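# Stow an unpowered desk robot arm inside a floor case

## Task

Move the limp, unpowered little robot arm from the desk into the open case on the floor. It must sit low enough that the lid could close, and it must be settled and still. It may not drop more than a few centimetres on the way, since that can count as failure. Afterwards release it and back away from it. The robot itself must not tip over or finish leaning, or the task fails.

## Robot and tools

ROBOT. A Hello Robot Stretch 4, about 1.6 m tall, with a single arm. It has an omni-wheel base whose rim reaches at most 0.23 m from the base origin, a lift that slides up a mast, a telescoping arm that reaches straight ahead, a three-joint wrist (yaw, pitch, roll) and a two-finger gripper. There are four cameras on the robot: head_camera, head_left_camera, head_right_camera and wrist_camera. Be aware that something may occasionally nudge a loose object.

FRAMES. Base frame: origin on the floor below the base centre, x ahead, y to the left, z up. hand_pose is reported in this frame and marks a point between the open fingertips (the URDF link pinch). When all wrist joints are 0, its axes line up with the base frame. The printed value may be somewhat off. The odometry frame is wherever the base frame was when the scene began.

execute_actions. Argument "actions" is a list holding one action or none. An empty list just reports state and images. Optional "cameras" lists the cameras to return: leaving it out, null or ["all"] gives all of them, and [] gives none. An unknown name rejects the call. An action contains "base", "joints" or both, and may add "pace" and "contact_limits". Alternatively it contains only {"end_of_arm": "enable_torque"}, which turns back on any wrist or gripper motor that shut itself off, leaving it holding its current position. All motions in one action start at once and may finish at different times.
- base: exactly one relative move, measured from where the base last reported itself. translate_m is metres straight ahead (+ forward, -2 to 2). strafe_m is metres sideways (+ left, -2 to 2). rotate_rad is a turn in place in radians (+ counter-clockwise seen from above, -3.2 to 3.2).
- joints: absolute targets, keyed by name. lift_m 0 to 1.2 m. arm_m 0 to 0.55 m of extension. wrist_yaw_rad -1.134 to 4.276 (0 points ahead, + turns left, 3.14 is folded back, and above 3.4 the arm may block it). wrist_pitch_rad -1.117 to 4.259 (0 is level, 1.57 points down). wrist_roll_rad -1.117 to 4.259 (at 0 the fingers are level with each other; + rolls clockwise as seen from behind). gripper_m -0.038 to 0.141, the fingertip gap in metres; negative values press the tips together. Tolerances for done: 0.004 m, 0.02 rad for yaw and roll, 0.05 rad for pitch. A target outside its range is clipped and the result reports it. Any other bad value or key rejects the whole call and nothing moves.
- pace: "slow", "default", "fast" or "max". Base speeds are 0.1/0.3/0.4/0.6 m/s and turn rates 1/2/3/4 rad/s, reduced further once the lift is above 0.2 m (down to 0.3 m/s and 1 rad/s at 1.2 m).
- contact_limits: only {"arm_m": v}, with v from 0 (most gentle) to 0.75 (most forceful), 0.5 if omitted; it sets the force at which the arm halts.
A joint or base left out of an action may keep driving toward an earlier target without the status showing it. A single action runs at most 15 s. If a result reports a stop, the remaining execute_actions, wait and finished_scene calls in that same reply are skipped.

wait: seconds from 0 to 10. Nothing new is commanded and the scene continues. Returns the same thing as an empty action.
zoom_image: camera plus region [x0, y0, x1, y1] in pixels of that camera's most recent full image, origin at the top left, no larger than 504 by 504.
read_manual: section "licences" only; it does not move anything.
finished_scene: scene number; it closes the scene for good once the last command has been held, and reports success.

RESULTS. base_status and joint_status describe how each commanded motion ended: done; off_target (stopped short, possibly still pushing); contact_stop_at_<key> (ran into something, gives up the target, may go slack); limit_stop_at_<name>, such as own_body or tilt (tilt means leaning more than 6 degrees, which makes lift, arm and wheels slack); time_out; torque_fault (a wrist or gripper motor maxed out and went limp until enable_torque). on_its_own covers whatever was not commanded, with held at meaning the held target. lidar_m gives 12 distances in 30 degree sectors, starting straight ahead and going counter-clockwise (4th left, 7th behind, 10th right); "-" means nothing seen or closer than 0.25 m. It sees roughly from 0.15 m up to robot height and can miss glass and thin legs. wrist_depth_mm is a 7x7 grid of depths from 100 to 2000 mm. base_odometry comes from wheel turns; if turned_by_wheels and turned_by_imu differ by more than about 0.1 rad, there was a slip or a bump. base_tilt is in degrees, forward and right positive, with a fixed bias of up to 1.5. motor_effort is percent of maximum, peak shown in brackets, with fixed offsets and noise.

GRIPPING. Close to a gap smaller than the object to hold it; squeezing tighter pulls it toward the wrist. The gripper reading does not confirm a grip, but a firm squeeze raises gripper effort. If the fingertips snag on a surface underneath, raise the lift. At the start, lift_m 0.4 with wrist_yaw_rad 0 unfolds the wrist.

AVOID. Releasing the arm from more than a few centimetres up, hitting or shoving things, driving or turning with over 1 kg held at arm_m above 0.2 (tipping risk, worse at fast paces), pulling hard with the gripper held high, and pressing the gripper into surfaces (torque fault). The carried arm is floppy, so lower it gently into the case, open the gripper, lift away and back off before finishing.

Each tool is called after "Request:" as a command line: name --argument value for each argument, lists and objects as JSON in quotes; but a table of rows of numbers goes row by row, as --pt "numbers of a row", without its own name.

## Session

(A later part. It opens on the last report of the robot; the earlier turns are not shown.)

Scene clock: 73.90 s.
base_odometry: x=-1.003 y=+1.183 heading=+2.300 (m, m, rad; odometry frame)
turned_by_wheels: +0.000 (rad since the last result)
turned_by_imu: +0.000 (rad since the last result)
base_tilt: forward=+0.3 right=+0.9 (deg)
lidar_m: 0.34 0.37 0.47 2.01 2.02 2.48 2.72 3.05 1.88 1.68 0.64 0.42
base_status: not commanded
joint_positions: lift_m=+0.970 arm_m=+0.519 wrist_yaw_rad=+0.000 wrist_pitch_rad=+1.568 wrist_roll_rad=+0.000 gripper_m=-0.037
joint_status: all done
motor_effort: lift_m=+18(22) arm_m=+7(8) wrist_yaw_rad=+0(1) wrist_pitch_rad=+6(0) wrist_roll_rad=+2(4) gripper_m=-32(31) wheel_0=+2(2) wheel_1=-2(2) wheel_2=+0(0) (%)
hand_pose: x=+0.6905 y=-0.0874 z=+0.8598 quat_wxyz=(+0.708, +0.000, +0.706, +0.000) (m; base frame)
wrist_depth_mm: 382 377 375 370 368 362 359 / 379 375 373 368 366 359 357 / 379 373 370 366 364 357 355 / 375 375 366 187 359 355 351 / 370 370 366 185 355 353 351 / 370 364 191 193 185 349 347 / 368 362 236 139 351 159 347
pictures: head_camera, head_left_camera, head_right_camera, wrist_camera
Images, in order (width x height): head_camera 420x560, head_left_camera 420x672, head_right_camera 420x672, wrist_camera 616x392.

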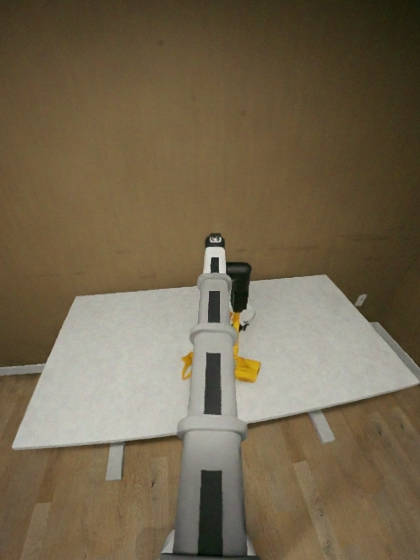

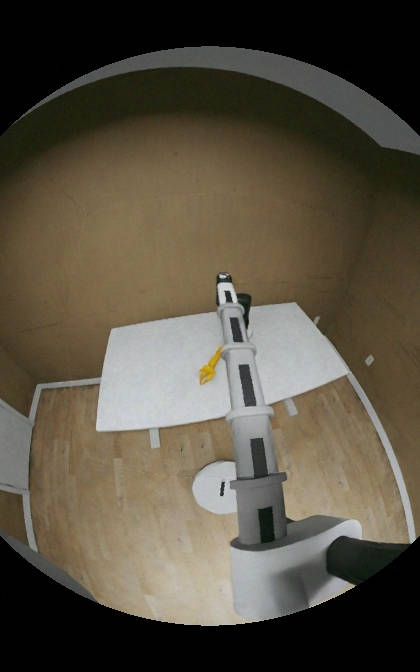

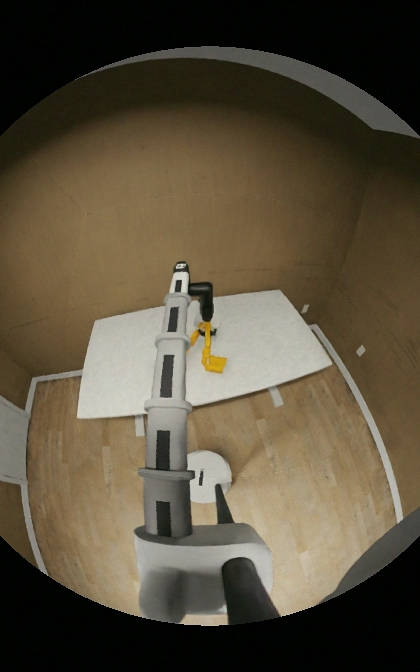

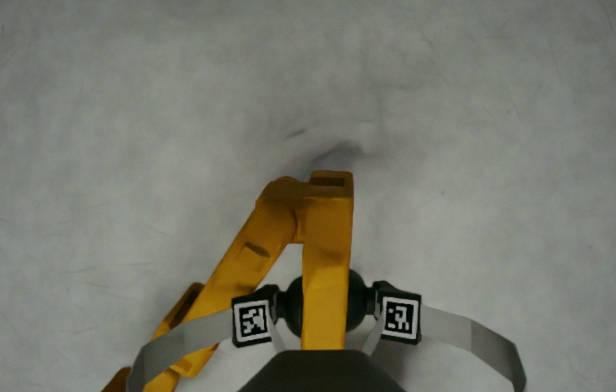

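Pivots as expected. Set down and regrip.

Request:
execute_actions --actions '[{"joints":{"arm_m":0.535,"lift_m":0.878},"pace":"slow"}]' --cameras '["wrist_camera"]'

Request:
execute_actions --actions '[{"joints":{"gripper_m":0.032}}]' --cameras '["wrist_camera"]'

Request:
execute_actions --actions '[{"joints":{"lift_m":0.97}}]' --cameras '["wrist_camera"]'

Request:
execute_actions --actions '[{"base":{"strafe_m":0.04},"joints":{"lift_m":1.0,"arm_m":0.4,"gripper_m":0.141,"wrist_roll_rad":0.25}}]' --cameras '["wrist_camera","head_camera"]'

Scene clock: 79.77 s.
base_odometry: x=-1.003 y=+1.183 heading=+2.300 (m, m, rad; odometry frame)
turned_by_wheels: +0.000 (rad since the last result)
turned_by_imu: +0.000 (rad since the last result)
base_tilt: forward=+0.3 right=+0.9 (deg)
lidar_m: 0.35 0.35 0.46 2.00 2.05 2.51 2.74 3.01 1.90 1.69 0.64 0.42
base_status: not commanded
joint_positions: lift_m=+0.878 arm_m=+0.534 wrist_yaw_rad=+0.000 wrist_pitch_rad=+1.569 wrist_roll_rad=+0.000 gripper_m=-0.037
joint_status: all done
motor_effort: lift_m=+16(20) arm_m=+6(8) wrist_yaw_rad=+0(1) wrist_pitch_rad=+5(7) wrist_roll_rad=+1(1) gripper_m=-30(32) wheel_0=+2(2) wheel_1=-2(2) wheel_2=+0(0) (%)
hand_pose: x=+0.7053 y=-0.0874 z=+0.7679 quat_wxyz=(+0.708, +0.000, +0.706, +0.000) (m; base frame)
wrist_depth_mm: 286 285 282 279 274 272 270 / 285 282 279 277 273 271 268 / 283 281 277 274 272 270 267 / 282 278 277 207 270 266 264 / 279 277 273 203 267 265 264 / 277 274 185 195 195 262 262 / 274 272 206 161 264 259 259
pictures: wrist_camera
Images, in order (width x height): wrist_camera 616x392.

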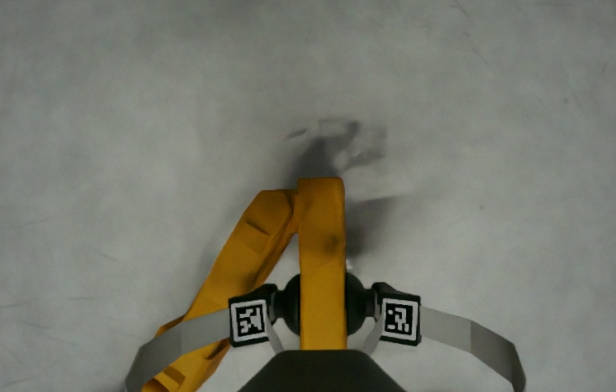

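Scene clock: 81.17 s.
base_odometry: x=-1.003 y=+1.183 heading=+2.300 (m, m, rad; odometry frame)
turned_by_wheels: +0.000 (rad since the last result)
turned_by_imu: +0.000 (rad since the last result)
base_tilt: forward=+0.2 right=+0.9 (deg)
lidar_m: 0.34 0.36 0.46 2.00 2.03 2.48 2.76 3.01 1.92 1.69 0.66 0.39
base_status: not commanded
joint_positions: lift_m=+0.878 arm_m=+0.534 wrist_yaw_rad=+0.000 wrist_pitch_rad=+1.570 wrist_roll_rad=+0.000 gripper_m=+0.032
joint_status: all done
motor_effort: lift_m=+16(16) arm_m=+6(7) wrist_yaw_rad=+0(1) wrist_pitch_rad=+3(4) wrist_roll_rad=-1(0) gripper_m=-5(28) wheel_0=+2(2) wheel_1=-2(2) wheel_2=+0(0) (%)
hand_pose: x=+0.7049 y=-0.0874 z=+0.7679 quat_wxyz=(+0.707, +0.000, +0.707, +0.000) (m; base frame)
wrist_depth_mm: 289 286 281 278 276 273 272 / 286 282 279 277 274 271 268 / 283 281 278 274 272 268 268 / 281 278 276 218 270 268 265 / 279 276 274 213 268 266 264 / 277 274 214 202 190 263 262 / 276 273 235 139 265 259 260
pictures: wrist_camera
Images, in order (width x height): wrist_camera 616x392.

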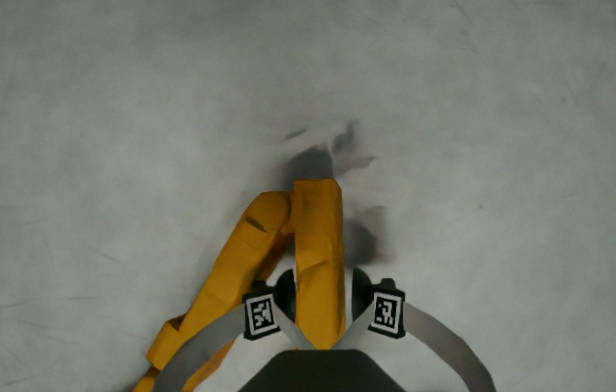

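Scene clock: 82.57 s.
base_odometry: x=-1.003 y=+1.183 heading=+2.300 (m, m, rad; odometry frame)
turned_by_wheels: +0.000 (rad since the last result)
turned_by_imu: +0.000 (rad since the last result)
base_tilt: forward=+0.2 right=+1.0 (deg)
lidar_m: 0.35 0.37 0.47 2.00 2.03 2.48 2.70 3.03 1.88 1.69 0.65 0.43
base_status: not commanded
joint_positions: lift_m=+0.970 arm_m=+0.534 wrist_yaw_rad=+0.000 wrist_pitch_rad=+1.570 wrist_roll_rad=+0.000 gripper_m=+0.032
joint_status: all done
motor_effort: lift_m=+22(25) arm_m=+7(6) wrist_yaw_rad=+0(0) wrist_pitch_rad=+0(1) wrist_roll_rad=+0(1) gripper_m=-6(6) wheel_0=+2(2) wheel_1=-2(2) wheel_2=+0(0) (%)
hand_pose: x=+0.7049 y=-0.0874 z=+0.8595 quat_wxyz=(+0.707, +0.000, +0.707, +0.000) (m; base frame)
wrist_depth_mm: 387 382 377 373 368 364 362 / 382 379 373 370 368 364 357 / 379 375 370 366 364 357 357 / 375 375 368 362 362 355 353 / 375 368 366 303 357 353 351 / 368 368 309 290 190 351 347 / 370 364 359 146 355 347 347
pictures: wrist_camera
Images, in order (width x height): wrist_camera 616x392.

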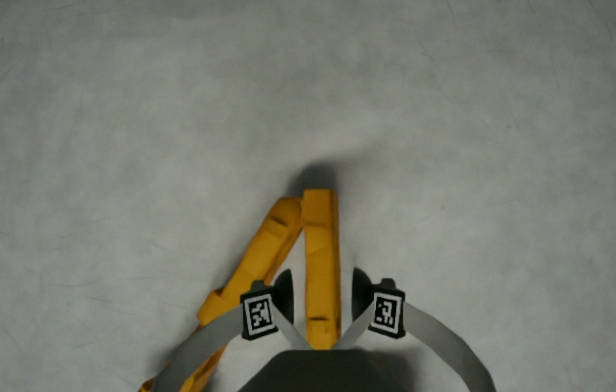

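Scene clock: 84.67 s.
base_odometry: x=-1.033 y=+1.156 heading=+2.300 (m, m, rad; odometry frame)
turned_by_wheels: +0.000 (rad since the last result)
turned_by_imu: +0.000 (rad since the last result)
base_tilt: forward=+0.4 right=+1.0 (deg)
lidar_m: 0.33 0.36 0.46 1.97 1.96 2.41 2.70 3.05 1.91 1.74 0.65 0.40
base_status: done
joint_positions: lift_m=+1.000 arm_m=+0.401 wrist_yaw_rad=+0.000 wrist_pitch_rad=+1.570 wrist_roll_rad=+0.250 gripper_m=+0.141
joint_status: all done
motor_effort: lift_m=+21(22) arm_m=-7(6) wrist_yaw_rad=+1(1) wrist_pitch_rad=+1(1) wrist_roll_rad=+1(3) gripper_m=-2(5) wheel_0=-4(10) wheel_1=+2(12) wheel_2=+0(1) (%)
hand_pose: x=+0.5722 y=-0.0874 z=+0.8895 quat_wxyz=(+0.702, +0.088, +0.701, -0.088) (m; base frame)
wrist_depth_mm: 421 413 404 402 397 394 389 / 415 410 404 345 397 392 387 / 410 407 399 375 389 389 387 / 413 404 397 397 389 384 382 / 404 399 366 392 324 379 379 / 399 399 297 389 289 210 375 / 399 397 392 142 382 379 1042
pictures: head_camera, wrist_camera
Images, in order (width x height): head_camera 420x560, wrist_camera 616x392.

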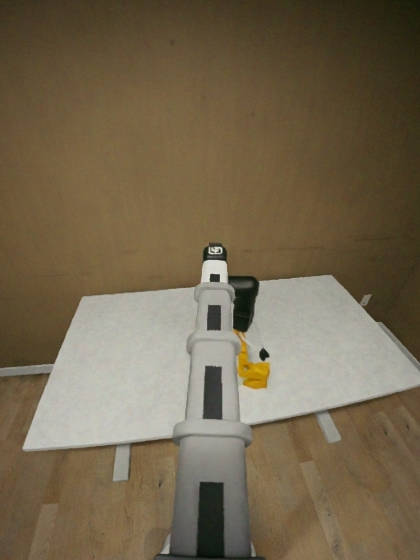

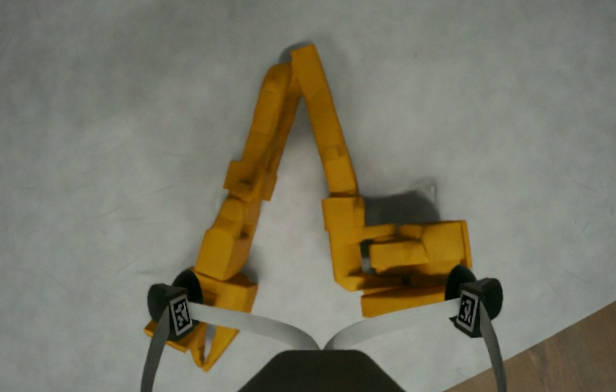

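Request:
execute_actions --actions '[{"joints":{"lift_m":0.94,"arm_m":0.485}}]' --cameras '["wrist_camera"]'

Request:
execute_actions --actions '[{"joints":{"lift_m":0.875},"pace":"slow"}]' --cameras '["wrist_camera"]'

Scene clock: 89.90 s.
base_odometry: x=-1.033 y=+1.156 heading=+2.300 (m, m, rad; odometry frame)
turned_by_wheels: +0.000 (rad since the last result)
turned_by_imu: +0.000 (rad since the last result)
base_tilt: forward=+0.3 right=+1.0 (deg)
lidar_m: 0.36 0.35 0.46 1.97 1.97 2.45 2.69 3.10 1.94 1.72 0.63 0.40
base_status: not commanded
joint_positions: lift_m=+0.940 arm_m=+0.484 wrist_yaw_rad=+0.000 wrist_pitch_rad=+1.570 wrist_roll_rad=+0.250 gripper_m=+0.141
joint_status: all done
motor_effort: lift_m=+15(20) arm_m=+7(4) wrist_yaw_rad=-1(1) wrist_pitch_rad=+1(1) wrist_roll_rad=+2(2) gripper_m=-1(0) wheel_0=-4(4) wheel_1=+2(2) wheel_2=+0(0) (%)
hand_pose: x=+0.6550 y=-0.0874 z=+0.8300 quat_wxyz=(+0.702, +0.088, +0.701, -0.088) (m; base frame)
wrist_depth_mm: 353 351 343 343 338 334 329 / 353 347 342 340 336 330 329 / 349 345 340 281 334 330 325 / 345 342 340 279 330 327 325 / 343 340 334 330 327 325 324 / 338 336 273 329 259 210 320 / 340 336 271 142 264 247 319
pictures: wrist_camera
Images, in order (width x height): wrist_camera 616x392.

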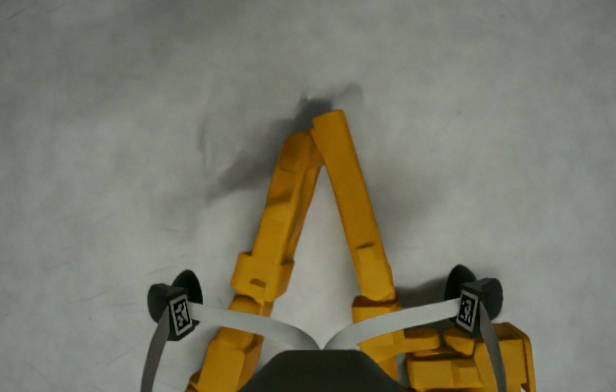

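Scene clock: 91.33 s.
base_odometry: x=-1.033 y=+1.156 heading=+2.300 (m, m, rad; odometry frame)
turned_by_wheels: +0.000 (rad since the last result)
turned_by_imu: +0.000 (rad since the last result)
base_tilt: forward=+0.3 right=+0.9 (deg)
lidar_m: 0.36 0.34 0.43 1.98 2.00 2.46 2.66 3.07 1.95 1.74 0.63 0.40
base_status: not commanded
joint_positions: lift_m=+0.875 arm_m=+0.484 wrist_yaw_rad=+0.000 wrist_pitch_rad=+1.570 wrist_roll_rad=+0.250 gripper_m=+0.141
joint_status: all done
motor_effort: lift_m=+15(17) arm_m=+7(6) wrist_yaw_rad=+0(1) wrist_pitch_rad=+2(2) wrist_roll_rad=+2(2) gripper_m=-2(1) wheel_0=-4(4) wheel_1=+2(2) wheel_2=+0(0) (%)
hand_pose: x=+0.6550 y=-0.0874 z=+0.7650 quat_wxyz=(+0.702, +0.088, +0.701, -0.088) (m; base frame)
wrist_depth_mm: 285 282 278 274 272 268 266 / 283 281 277 273 271 267 266 / 283 277 274 212 268 265 263 / 279 276 273 218 266 264 262 / 278 273 270 267 198 262 259 / 273 273 211 266 192 209 257 / 273 271 213 142 194 215 218
pictures: wrist_camera
Images, in order (width x height): wrist_camera 616x392.

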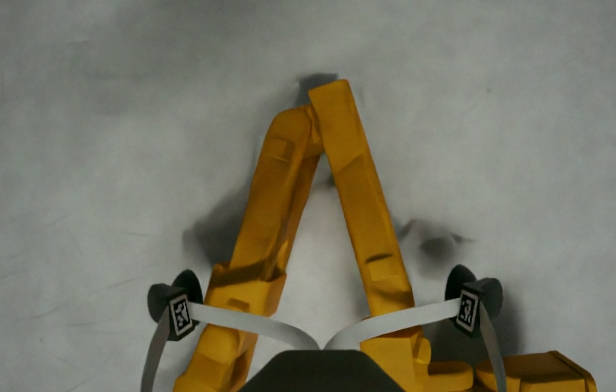

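Request:
execute_actions --actions '[{"joints":{"gripper_m":0.0,"arm_m":0.472,"lift_m":0.871}}]' --cameras '["wrist_camera"]'

Request:
execute_actions --actions '[{"joints":{"lift_m":0.91},"pace":"slow"}]'

Scene clock: 97.47 s.
base_odometry: x=-1.033 y=+1.156 heading=+2.300 (m, m, rad; odometry frame)
turned_by_wheels: +0.000 (rad since the last result)
turned_by_imu: +0.000 (rad since the last result)
base_tilt: forward=+0.3 right=+0.9 (deg)
lidar_m: 0.33 0.35 0.45 1.96 1.97 2.43 2.68 3.04 1.92 1.72 0.67 0.39
base_status: not commanded
joint_positions: lift_m=+0.871 arm_m=+0.473 wrist_yaw_rad=+0.000 wrist_pitch_rad=+1.570 wrist_roll_rad=+0.250 gripper_m=+0.001
joint_status: all done
motor_effort: lift_m=+17(17) arm_m=-6(6) wrist_yaw_rad=-1(1) wrist_pitch_rad=+2(7) wrist_roll_rad=+1(0) gripper_m=-31(31) wheel_0=-4(4) wheel_1=+2(2) wheel_2=+0(0) (%)
hand_pose: x=+0.6443 y=-0.0874 z=+0.7608 quat_wxyz=(+0.702, +0.088, +0.701, -0.088) (m; base frame)
wrist_depth_mm: 279 276 272 270 267 263 260 / 278 274 271 181 264 260 259 / 276 272 270 181 262 259 256 / 273 272 267 185 259 257 255 / 272 268 265 186 258 256 255 / 270 266 191 186 185 254 252 / 267 265 262 180 202 230 251
pictures: wrist_camera
Images, in order (width x height): wrist_camera 616x392.

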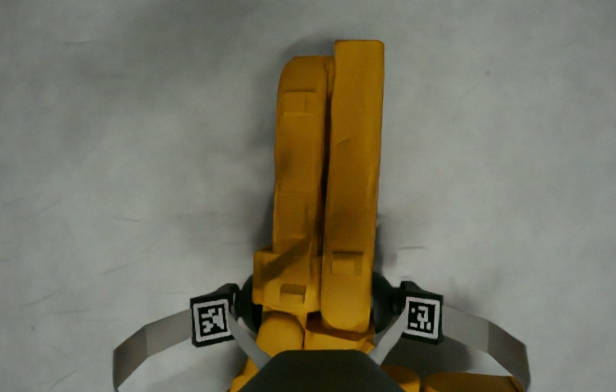

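Scene clock: 98.63 s.
base_odometry: x=-1.033 y=+1.156 heading=+2.300 (m, m, rad; odometry frame)
turned_by_wheels: +0.000 (rad since the last result)
turned_by_imu: +0.000 (rad since the last result)
base_tilt: forward=+0.4 right=+0.9 (deg)
lidar_m: 0.36 0.34 0.45 1.96 1.99 2.46 2.72 3.09 1.94 1.74 0.63 0.38
base_status: not commanded
joint_positions: lift_m=+0.910 arm_m=+0.473 wrist_yaw_rad=+0.000 wrist_pitch_rad=+1.570 wrist_roll_rad=+0.250 gripper_m=+0.001
joint_status: all done
motor_effort: lift_m=+25(29) arm_m=-6(6) wrist_yaw_rad=+0(0) wrist_pitch_rad=+1(2) wrist_roll_rad=+1(0) gripper_m=-32(31) wheel_0=-4(4) wheel_1=+2(2) wheel_2=+0(0) (%)
hand_pose: x=+0.6443 y=-0.0874 z=+0.7992 quat_wxyz=(+0.702, +0.088, +0.701, -0.088) (m; base frame)
wrist_depth_mm: 320 315 310 309 304 303 300 / 319 314 312 181 303 298 297 / 315 312 309 180 301 298 296 / 314 310 306 184 300 296 293 / 312 309 303 185 296 293 291 / 309 306 192 186 186 289 289 / 307 301 300 180 202 210 287
pictures: head_camera, head_left_camera, head_right_camera, wrist_camera
Images, in order (width x height): head_camera 420x560, head_left_camera 420x672, head_right_camera 420x672, wrist_camera 616x392.

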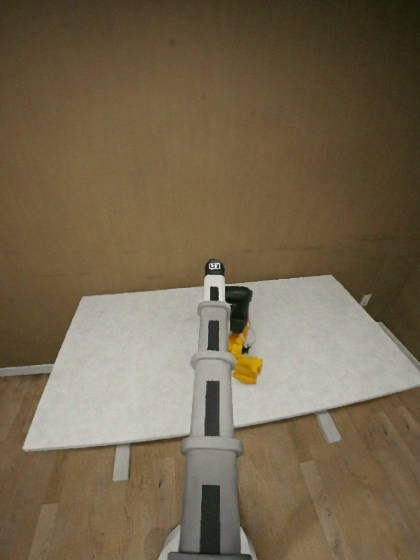

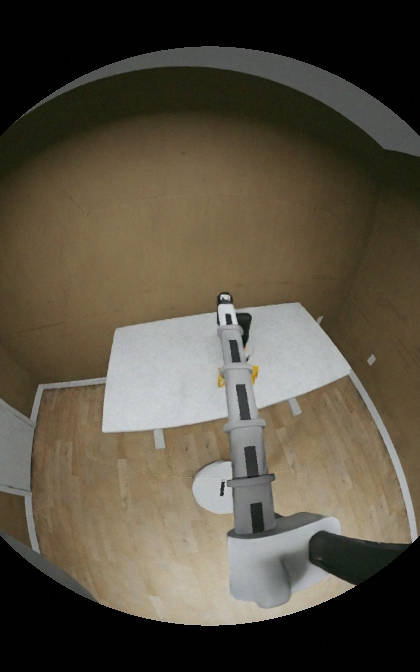

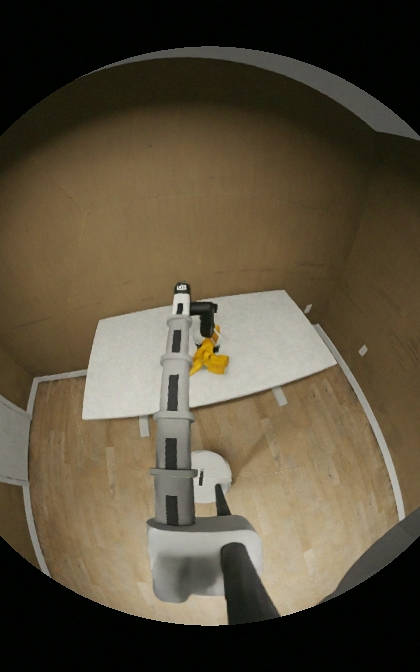

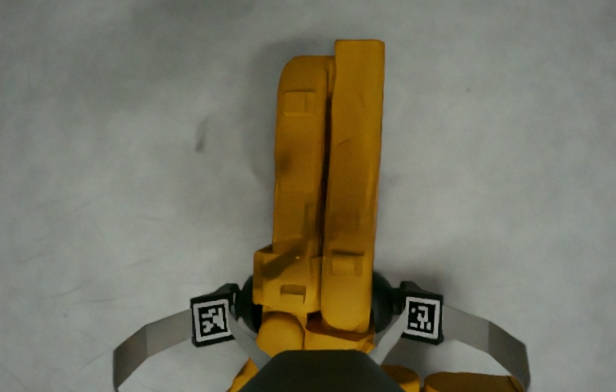

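Request:
execute_actions --actions '[{"base":{"translate_m":-1.8},"joints":{"lift_m":0.94,"arm_m":0.2,"wrist_roll_rad":1.57,"gripper_m":-0.01}}]' --cameras '["wrist_camera"]'

Request:
execute_actions --actions '[{"base":{"rotate_rad":2.75},"joints":{"lift_m":0.5},"pace":"slow"}]'

Scene clock: 109.07 s.
base_odometry: x=+0.166 y=-0.187 heading=+2.299 (m, m, rad; odometry frame)
turned_by_wheels: -0.001 (rad since the last result)
turned_by_imu: +0.003 (rad since the last result)
base_tilt: forward=+0.2 right=+1.0 (deg)
lidar_m: 0.25 2.13 1.85 1.66 1.68 1.07 1.82 1.85 2.26 2.06 2.09 0.38
base_status: done
joint_positions: lift_m=+0.940 arm_m=+0.201 wrist_yaw_rad=+0.000 wrist_pitch_rad=+1.570 wrist_roll_rad=+1.570 gripper_m=-0.009
joint_status: all done
motor_effort: lift_m=+23(26) arm_m=-6(6) wrist_yaw_rad=+0(1) wrist_pitch_rad=+2(5) wrist_roll_rad=+2(7) gripper_m=-35(36) wheel_0=-5(13) wheel_1=-4(7) wheel_2=+1(12) (%)
hand_pose: x=+0.3722 y=-0.0874 z=+0.8294 quat_wxyz=(+0.500, +0.500, +0.500, -0.500) (m; base frame)
wrist_depth_mm: 1098 1078 1078 1042 1060 1025 1025 / 1098 1098 1060 179 1025 1025 1008 / 1078 1078 1078 179 1025 1025 1025 / 1118 1098 1078 181 1042 820 1008 / 1078 1060 1060 183 820 809 809 / 1098 1060 192 184 183 809 1008 / 1078 1060 1042 177 199 512 991
pictures: wrist_camera
Images, in order (width x height): wrist_camera 616x392.

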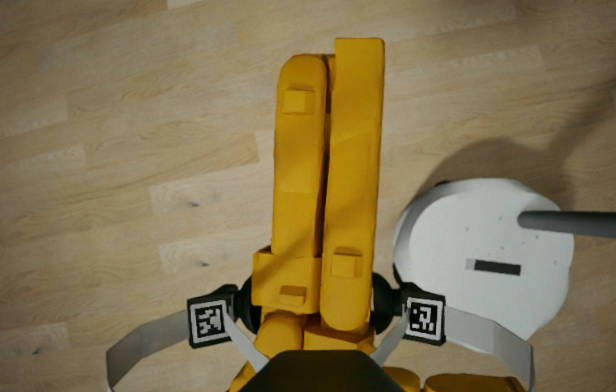

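Scene clock: 113.10 s.
base_odometry: x=+0.166 y=-0.187 heading=-1.235 (m, m, rad; odometry frame)
turned_by_wheels: +2.749 (rad since the last result)
turned_by_imu: +2.706 (rad since the last result)
base_tilt: forward=+0.3 right=+0.9 (deg)
lidar_m: 0.28 1.82 1.87 2.18 2.05 2.11 2.76 2.10 2.58 1.79 1.66 0.36
base_status: done
joint_positions: lift_m=+0.500 arm_m=+0.201 wrist_yaw_rad=+0.000 wrist_pitch_rad=+1.570 wrist_roll_rad=+1.570 gripper_m=-0.009
joint_status: all done
motor_effort: lift_m=+18(24) arm_m=-6(7) wrist_yaw_rad=+0(0) wrist_pitch_rad=+2(0) wrist_roll_rad=+1(1) gripper_m=-35(33) wheel_0=-6(9) wheel_1=-4(7) wheel_2=-4(8) (%)
hand_pose: x=+0.3723 y=-0.0874 z=+0.3898 quat_wxyz=(+0.501, +0.500, +0.500, -0.499) (m; base frame)
wrist_depth_mm: 654 640 627 621 615 603 597 / 647 634 634 179 609 609 603 / 640 627 627 178 609 603 597 / 647 627 615 182 603 564 389 / 640 634 621 184 603 433 384 / 634 627 193 183 183 387 379 / 621 621 609 178 199 208 382
pictures: head_camera, head_left_camera, head_right_camera, wrist_camera
Images, in order (width x height): head_camera 420x560, head_left_camera 420x672, head_right_camera 420x672, wrist_camera 616x392.

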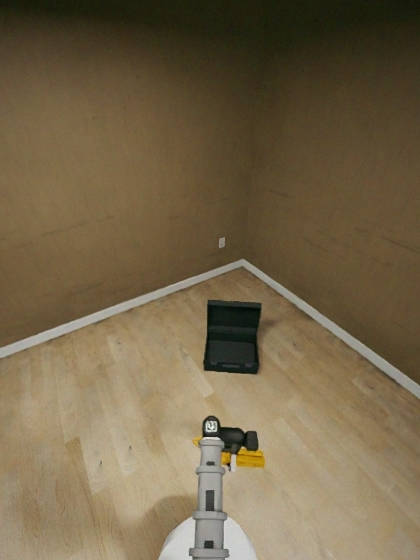

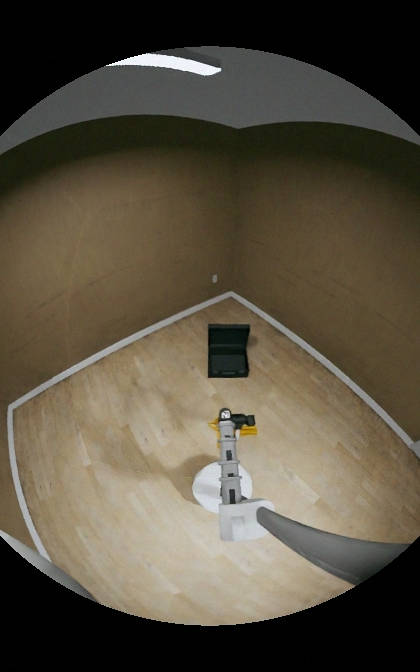

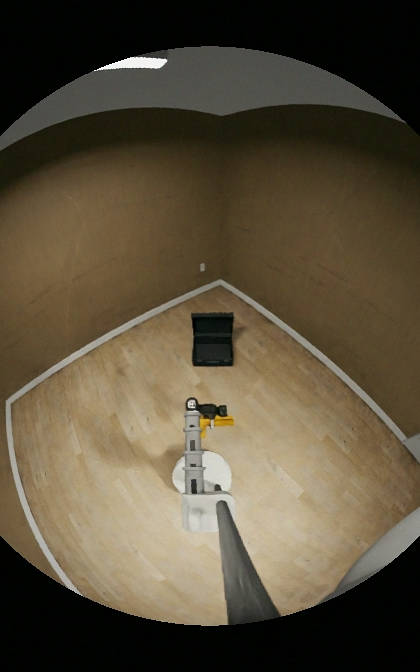

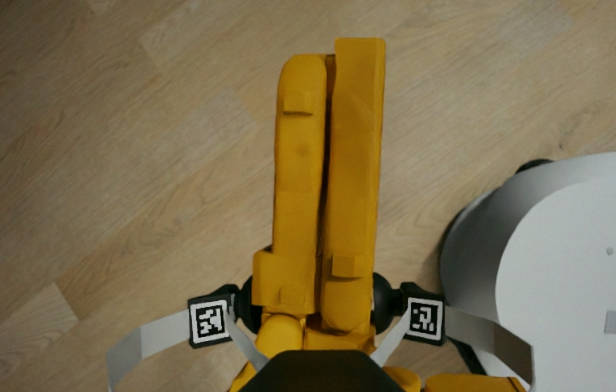

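Request:
execute_actions --actions '[{"base":{"rotate_rad":-0.065},"pace":"slow"}]' --cameras '[]'

Request:
execute_actions --actions '[{"base":{"translate_m":0.65},"joints":{"lift_m":0.38,"arm_m":0.38}}]'

Request:
zoom_image --camera "head_left_camera" --region '[170, 350, 290, 470]'

Scene clock: 118.33 s.
base_odometry: x=+0.166 y=-0.187 heading=-1.299 (m, m, rad; odometry frame)
turned_by_wheels: -0.064 (rad since the last result)
turned_by_imu: -0.063 (rad since the last result)
base_tilt: forward=+0.3 right=+0.9 (deg)
lidar_m: 0.25 1.82 1.86 2.25 2.06 2.08 2.62 2.11 2.76 1.81 1.66 0.38
base_status: done
joint_positions: lift_m=+0.500 arm_m=+0.201 wrist_yaw_rad=+0.000 wrist_pitch_rad=+1.570 wrist_roll_rad=+1.570 gripper_m=-0.009
joint_status: not commanded
motor_effort: lift_m=+18(18) arm_m=-6(6) wrist_yaw_rad=-1(1) wrist_pitch_rad=+1(1) wrist_roll_rad=+1(1) gripper_m=-34(34) wheel_0=+4(7) wheel_1=+3(8) wheel_2=+3(5) (%)
hand_pose: x=+0.3723 y=-0.0874 z=+0.3898 quat_wxyz=(+0.501, +0.500, +0.500, -0.499) (m; base frame)
wrist_depth_mm: 647 647 627 621 615 597 597 / 640 634 627 179 609 603 597 / 640 634 621 178 615 597 591 / 634 634 615 182 603 564 389 / 634 634 621 183 597 430 384 / 634 627 192 184 183 384 384 / 627 615 615 178 198 208 377
pictures: none
No camera images: the call's "cameras" was empty. Leave "cameras" out to get every camera's image.

Scene clock: 121.97 s.
base_odometry: x=+0.340 y=-0.813 heading=-1.299 (m, m, rad; odometry frame)
turned_by_wheels: +0.000 (rad since the last result)
turned_by_imu: -0.001 (rad since the last result)
base_tilt: forward=+0.2 right=+1.0 (deg)
lidar_m: 0.35 1.30 1.34 1.68 2.45 2.47 3.17 2.63 2.18 1.41 1.25 0.38
base_status: done
joint_positions: lift_m=+0.380 arm_m=+0.379 wrist_yaw_rad=+0.000 wrist_pitch_rad=+1.570 wrist_roll_rad=+1.570 gripper_m=-0.009
joint_status: all done
motor_effort: lift_m=+19(19) arm_m=+6(7) wrist_yaw_rad=-1(0) wrist_pitch_rad=+3(2) wrist_roll_rad=+2(2) gripper_m=-35(35) wheel_0=+4(6) wheel_1=+2(9) wheel_2=-2(10) (%)
hand_pose: x=+0.5500 y=-0.0874 z=+0.2697 quat_wxyz=(+0.501, +0.500, +0.500, -0.499) (m; base frame)
wrist_depth_mm: 200 237 508 496 492 488 480 / 204 272 402 179 353 484 480 / 204 291 359 179 462 436 477 / 203 289 359 182 459 442 473 / 201 286 353 183 459 449 473 / 200 264 192 185 183 375 469 / 196 229 349 179 198 208 466
pictures: head_camera, head_left_camera, head_right_camera, wrist_camera
Images, in order (width x height): head_camera 420x560, head_left_camera 420x672, head_right_camera 420x672, wrist_camera 616x392.

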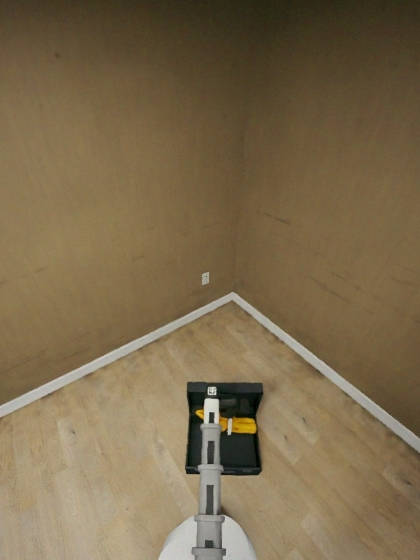

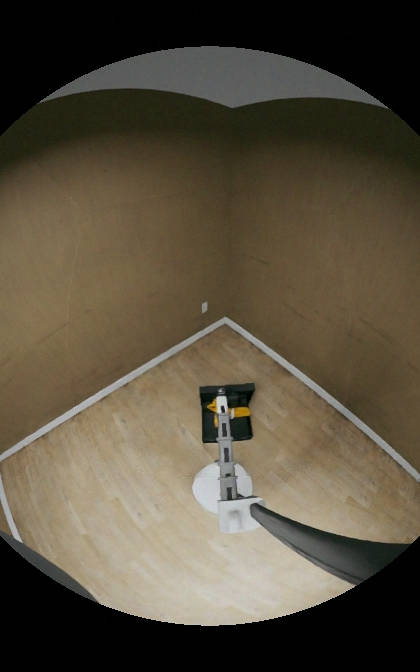

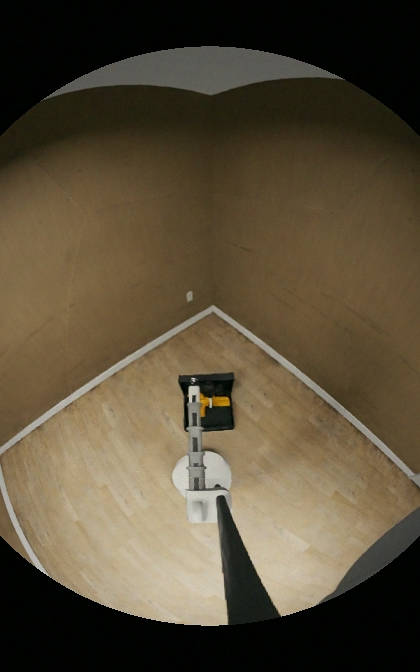

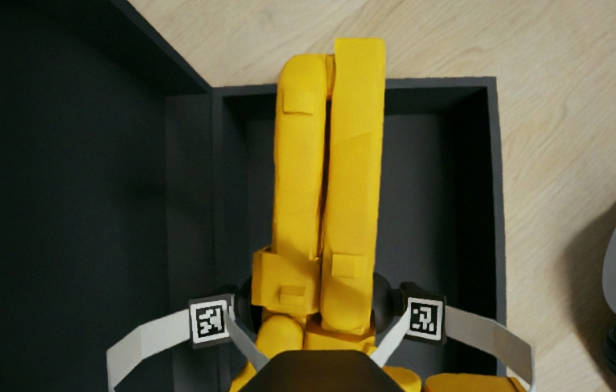

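Region (170, 350, 290, 470) of head_left_camera's 420x672 image, scaled by 4.200, with more detail than that image has.

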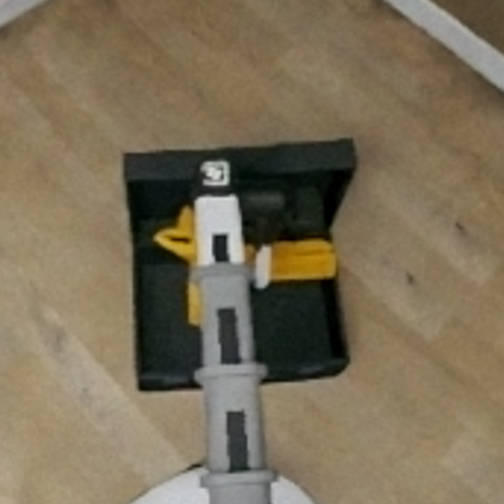

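Request:
execute_actions --actions '[{"joints":{"lift_m":0.29,"arm_m":0.365}}]'

Request:
zoom_image --camera "head_left_camera" --region '[180, 370, 270, 460]'

Request:
zoom_image --camera "head_right_camera" --region '[160, 360, 250, 450]'

Scene clock: 128.50 s.
base_odometry: x=+0.340 y=-0.813 heading=-1.299 (m, m, rad; odometry frame)
turned_by_wheels: +0.000 (rad since the last result)
turned_by_imu: +0.000 (rad since the last result)
base_tilt: forward=+0.3 right=+0.9 (deg)
lidar_m: 0.35 1.31 1.31 1.67 2.44 2.52 3.14 2.67 2.16 1.41 1.28 0.39
base_status: not commanded
joint_positions: lift_m=+0.290 arm_m=+0.366 wrist_yaw_rad=+0.000 wrist_pitch_rad=+1.570 wrist_roll_rad=+1.570 gripper_m=-0.009
joint_status: all done
motor_effort: lift_m=+18(18) arm_m=-7(8) wrist_yaw_rad=+0(1) wrist_pitch_rad=+1(2) wrist_roll_rad=+2(1) gripper_m=-34(35) wheel_0=+4(4) wheel_1=+2(2) wheel_2=-1(1) (%)
hand_pose: x=+0.5372 y=-0.0874 z=+0.1798 quat_wxyz=(+0.500, +0.500, +0.500, -0.500) (m; base frame)
wrist_depth_mm: 208 247 413 404 334 330 394 / 220 265 322 179 287 304 389 / 221 264 382 179 373 336 389 / 220 264 379 182 373 340 384 / 218 262 347 183 368 343 387 / 215 260 193 183 183 291 384 / 211 246 296 178 198 208 379
pictures: head_camera, head_left_camera, head_right_camera, wrist_camera
Images, in order (width x height): head_camera 420x560, head_left_camera 420x672, head_right_camera 420x672, wrist_camera 616x392.

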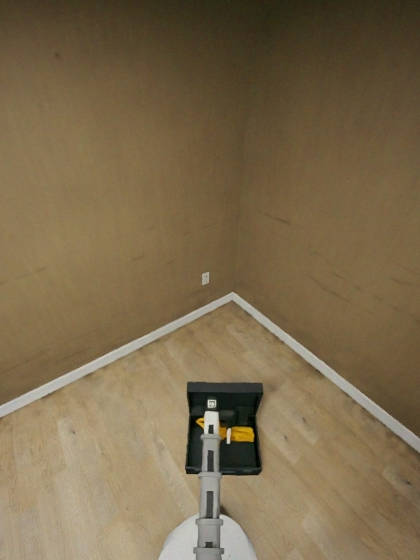

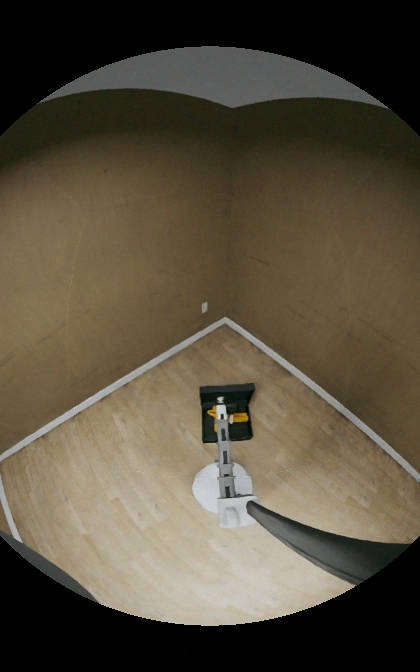

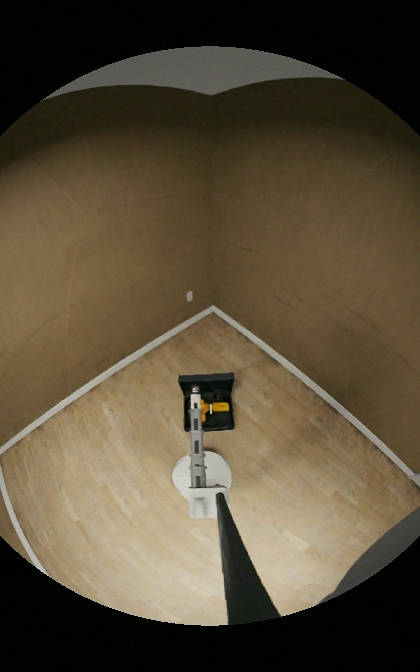

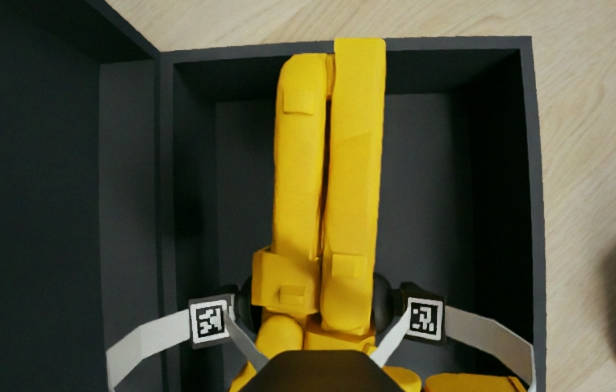

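Region (180, 370, 270, 460) of head_left_camera's 420x672 image, scaled by 5.600, with more detail than that image has.

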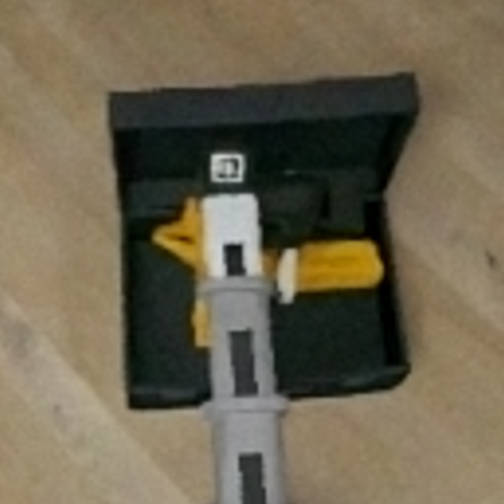

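Region (160, 360, 250, 450) of head_right_camera's 420x672 image, scaled by 5.600, with more detail than that image has.

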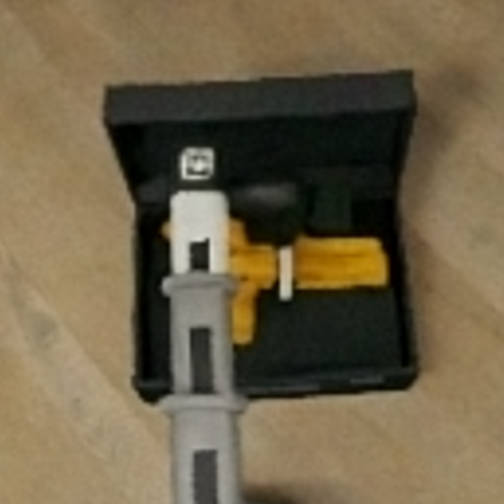

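Room at the front; retract a bit more and lower.

Request:
execute_actions --actions '[{"joints":{"lift_m":0.182,"arm_m":0.35},"pace":"slow"}]'

Request:
zoom_image --camera "head_left_camera" --region '[180, 370, 270, 460]'

Scene clock: 132.70 s.
base_odometry: x=+0.340 y=-0.813 heading=-1.299 (m, m, rad; odometry frame)
turned_by_wheels: +0.000 (rad since the last result)
turned_by_imu: +0.000 (rad since the last result)
base_tilt: forward=+0.3 right=+0.9 (deg)
lidar_m: 0.36 1.32 1.34 1.69 2.44 2.49 3.12 2.65 2.15 1.38 1.25 0.40
base_status: not commanded
joint_positions: lift_m=+0.182 arm_m=+0.351 wrist_yaw_rad=+0.000 wrist_pitch_rad=+1.570 wrist_roll_rad=+1.570 gripper_m=-0.009
joint_status: all done
motor_effort: lift_m=+18(16) arm_m=-7(7) wrist_yaw_rad=+0(1) wrist_pitch_rad=+0(0) wrist_roll_rad=+2(2) gripper_m=-36(35) wheel_0=+4(3) wheel_1=+2(2) wheel_2=-2(2) (%)
hand_pose: x=+0.5223 y=-0.0874 z=+0.0718 quat_wxyz=(+0.500, +0.500, +0.500, -0.500) (m; base frame)
wrist_depth_mm: 169 216 231 230 231 232 - / 169 242 274 179 266 265 208 / 169 242 274 179 266 264 211 / 169 239 273 182 266 263 213 / 167 237 272 183 263 262 214 / 165 220 193 184 183 260 213 / 163 190 268 178 198 208 -
pictures: head_camera, head_left_camera, head_right_camera, wrist_camera
Images, in order (width x height): head_camera 420x560, head_left_camera 420x672, head_right_camera 420x672, wrist_camera 616x392.

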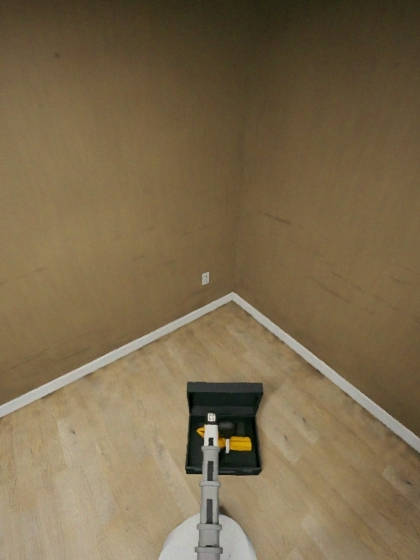

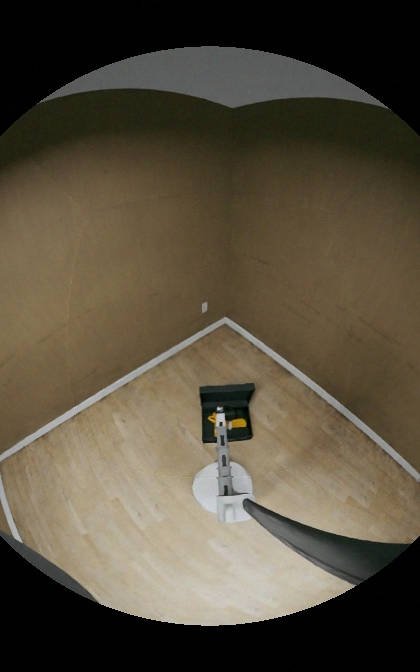

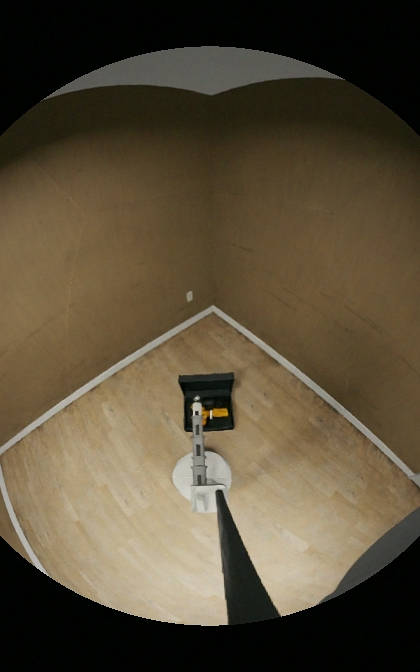

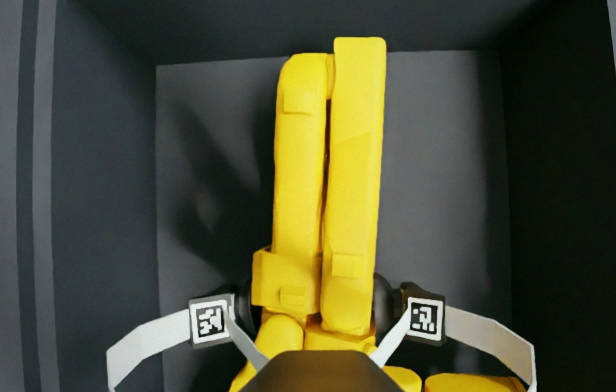

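Region (180, 370, 270, 460) of head_left_camera's 420x672 image, scaled by 5.600, with more detail than that image has.

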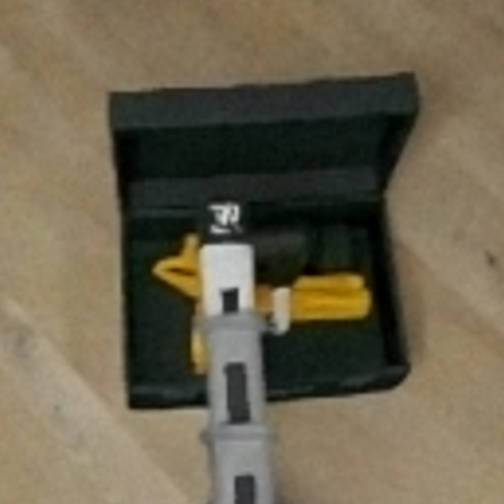

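Request:
execute_actions --actions '[{"joints":{"lift_m":0.176,"gripper_m":0.095}}]' --cameras '["wrist_camera"]'

Request:
execute_actions --actions '[{"joints":{"lift_m":0.45}}]' --cameras '["wrist_camera"]'

Request:
execute_actions --actions '[{"base":{"translate_m":-0.25},"joints":{"arm_m":0.05,"wrist_pitch_rad":1.0,"wrist_roll_rad":0},"pace":"fast"}]' --cameras '["wrist_camera","head_camera"]'

Scene clock: 139.37 s.
base_odometry: x=+0.340 y=-0.813 heading=-1.299 (m, m, rad; odometry frame)
turned_by_wheels: +0.000 (rad since the last result)
turned_by_imu: +0.000 (rad since the last result)
base_tilt: forward=+0.3 right=+0.9 (deg)
lidar_m: 0.36 1.32 1.34 1.71 2.46 2.48 3.13 2.66 2.14 1.40 1.27 0.40
base_status: not commanded
joint_positions: lift_m=+0.176 arm_m=+0.351 wrist_yaw_rad=+0.000 wrist_pitch_rad=+1.570 wrist_roll_rad=+1.570 gripper_m=+0.095
joint_status: all done
motor_effort: lift_m=+18(19) arm_m=-7(7) wrist_yaw_rad=+0(0) wrist_pitch_rad=-1(2) wrist_roll_rad=+1(1) gripper_m=-2(34) wheel_0=+4(3) wheel_1=+2(2) wheel_2=-1(2) (%)
hand_pose: x=+0.5223 y=-0.0874 z=+0.0658 quat_wxyz=(+0.500, +0.500, +0.500, -0.500) (m; base frame)
wrist_depth_mm: 168 216 230 236 239 231 - / 168 241 272 267 263 260 209 / 168 241 268 206 260 258 211 / 168 237 270 206 259 258 215 / 167 236 267 204 259 257 215 / 164 231 211 202 196 255 216 / 161 207 265 142 236 246 215
pictures: wrist_camera
Images, in order (width x height): wrist_camera 616x392.

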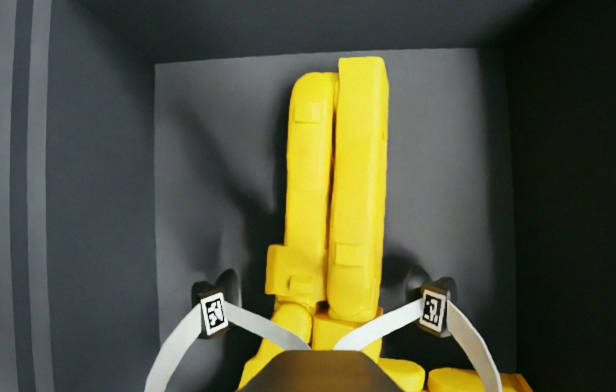

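Scene clock: 141.57 s.
base_odometry: x=+0.340 y=-0.813 heading=-1.299 (m, m, rad; odometry frame)
turned_by_wheels: +0.000 (rad since the last result)
turned_by_imu: +0.000 (rad since the last result)
base_tilt: forward=+0.2 right=+1.0 (deg)
lidar_m: 0.34 1.29 1.33 1.65 2.44 2.49 3.13 2.64 2.15 1.40 1.25 0.40
base_status: not commanded
joint_positions: lift_m=+0.450 arm_m=+0.351 wrist_yaw_rad=+0.000 wrist_pitch_rad=+1.570 wrist_roll_rad=+1.570 gripper_m=+0.095
joint_status: all done
motor_effort: lift_m=+22(22) arm_m=-7(6) wrist_yaw_rad=+0(0) wrist_pitch_rad=+1(2) wrist_roll_rad=+1(1) gripper_m=-5(5) wheel_0=+3(4) wheel_1=+2(2) wheel_2=-1(1) (%)
hand_pose: x=+0.5223 y=-0.0874 z=+0.3395 quat_wxyz=(+0.500, +0.500, +0.500, -0.500) (m; base frame)
wrist_depth_mm: 209 580 569 569 564 554 549 / 239 312 580 564 559 554 544 / 240 342 449 535 539 549 544 / 238 340 439 539 530 549 539 / 236 334 430 480 530 544 535 / 233 329 211 484 213 544 539 / 230 294 427 142 521 544 535
pictures: wrist_camera
Images, in order (width x height): wrist_camera 616x392.

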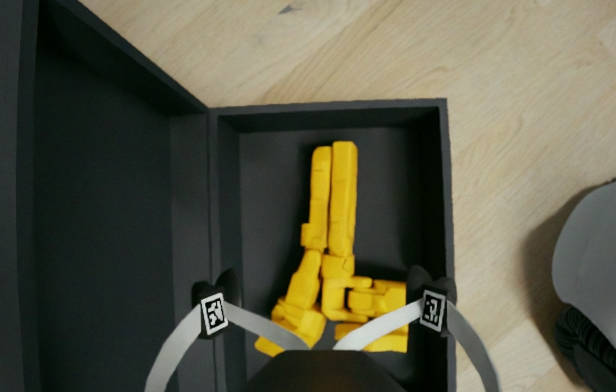

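Scene clock: 143.43 s.
base_odometry: x=+0.273 y=-0.572 heading=-1.300 (m, m, rad; odometry frame)
turned_by_wheels: +0.000 (rad since the last result)
turned_by_imu: +0.000 (rad since the last result)
base_tilt: forward=+0.3 right=+0.9 (deg)
lidar_m: 0.61 1.50 1.53 1.89 2.30 2.32 2.92 2.43 2.33 1.55 1.40 0.63
base_status: done
joint_positions: lift_m=+0.450 arm_m=+0.051 wrist_yaw_rad=+0.000 wrist_pitch_rad=+1.002 wrist_roll_rad=+0.000 gripper_m=+0.095
joint_status: all done
motor_effort: lift_m=+22(22) arm_m=-6(8) wrist_yaw_rad=+1(1) wrist_pitch_rad=-2(3) wrist_roll_rad=+0(6) gripper_m=-4(2) wheel_0=-3(11) wheel_1=-2(8) wheel_2=-1(14) (%)
hand_pose: x=+0.3775 y=-0.0875 z=+0.3850 quat_wxyz=(+0.877, +0.000, +0.480, +0.000) (m; base frame)
wrist_depth_mm: 1098 1138 699 699 707 1025 991 / 1042 1008 759 741 741 891 904 / 878 854 788 715 759 809 798 / 778 759 621 627 621 715 699 / 707 683 668 647 654 647 634 / 627 634 210 609 213 585 580 / 580 574 569 142 549 539 535
pictures: head_camera, wrist_camera
Images, in order (width x height): head_camera 420x560, wrist_camera 616x392.

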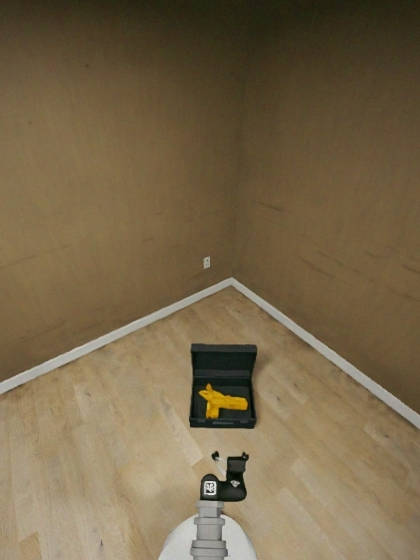

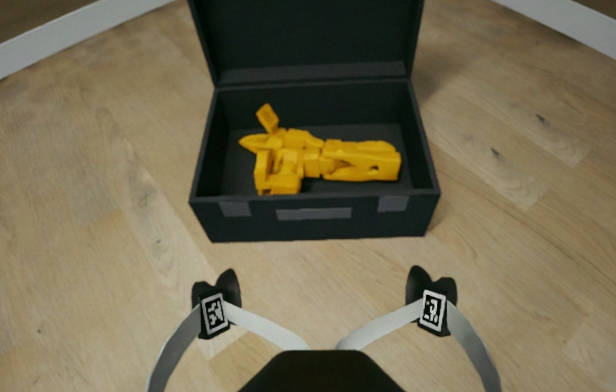

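Request:
finished_scene --scene 1

The scene is finished: the task was done.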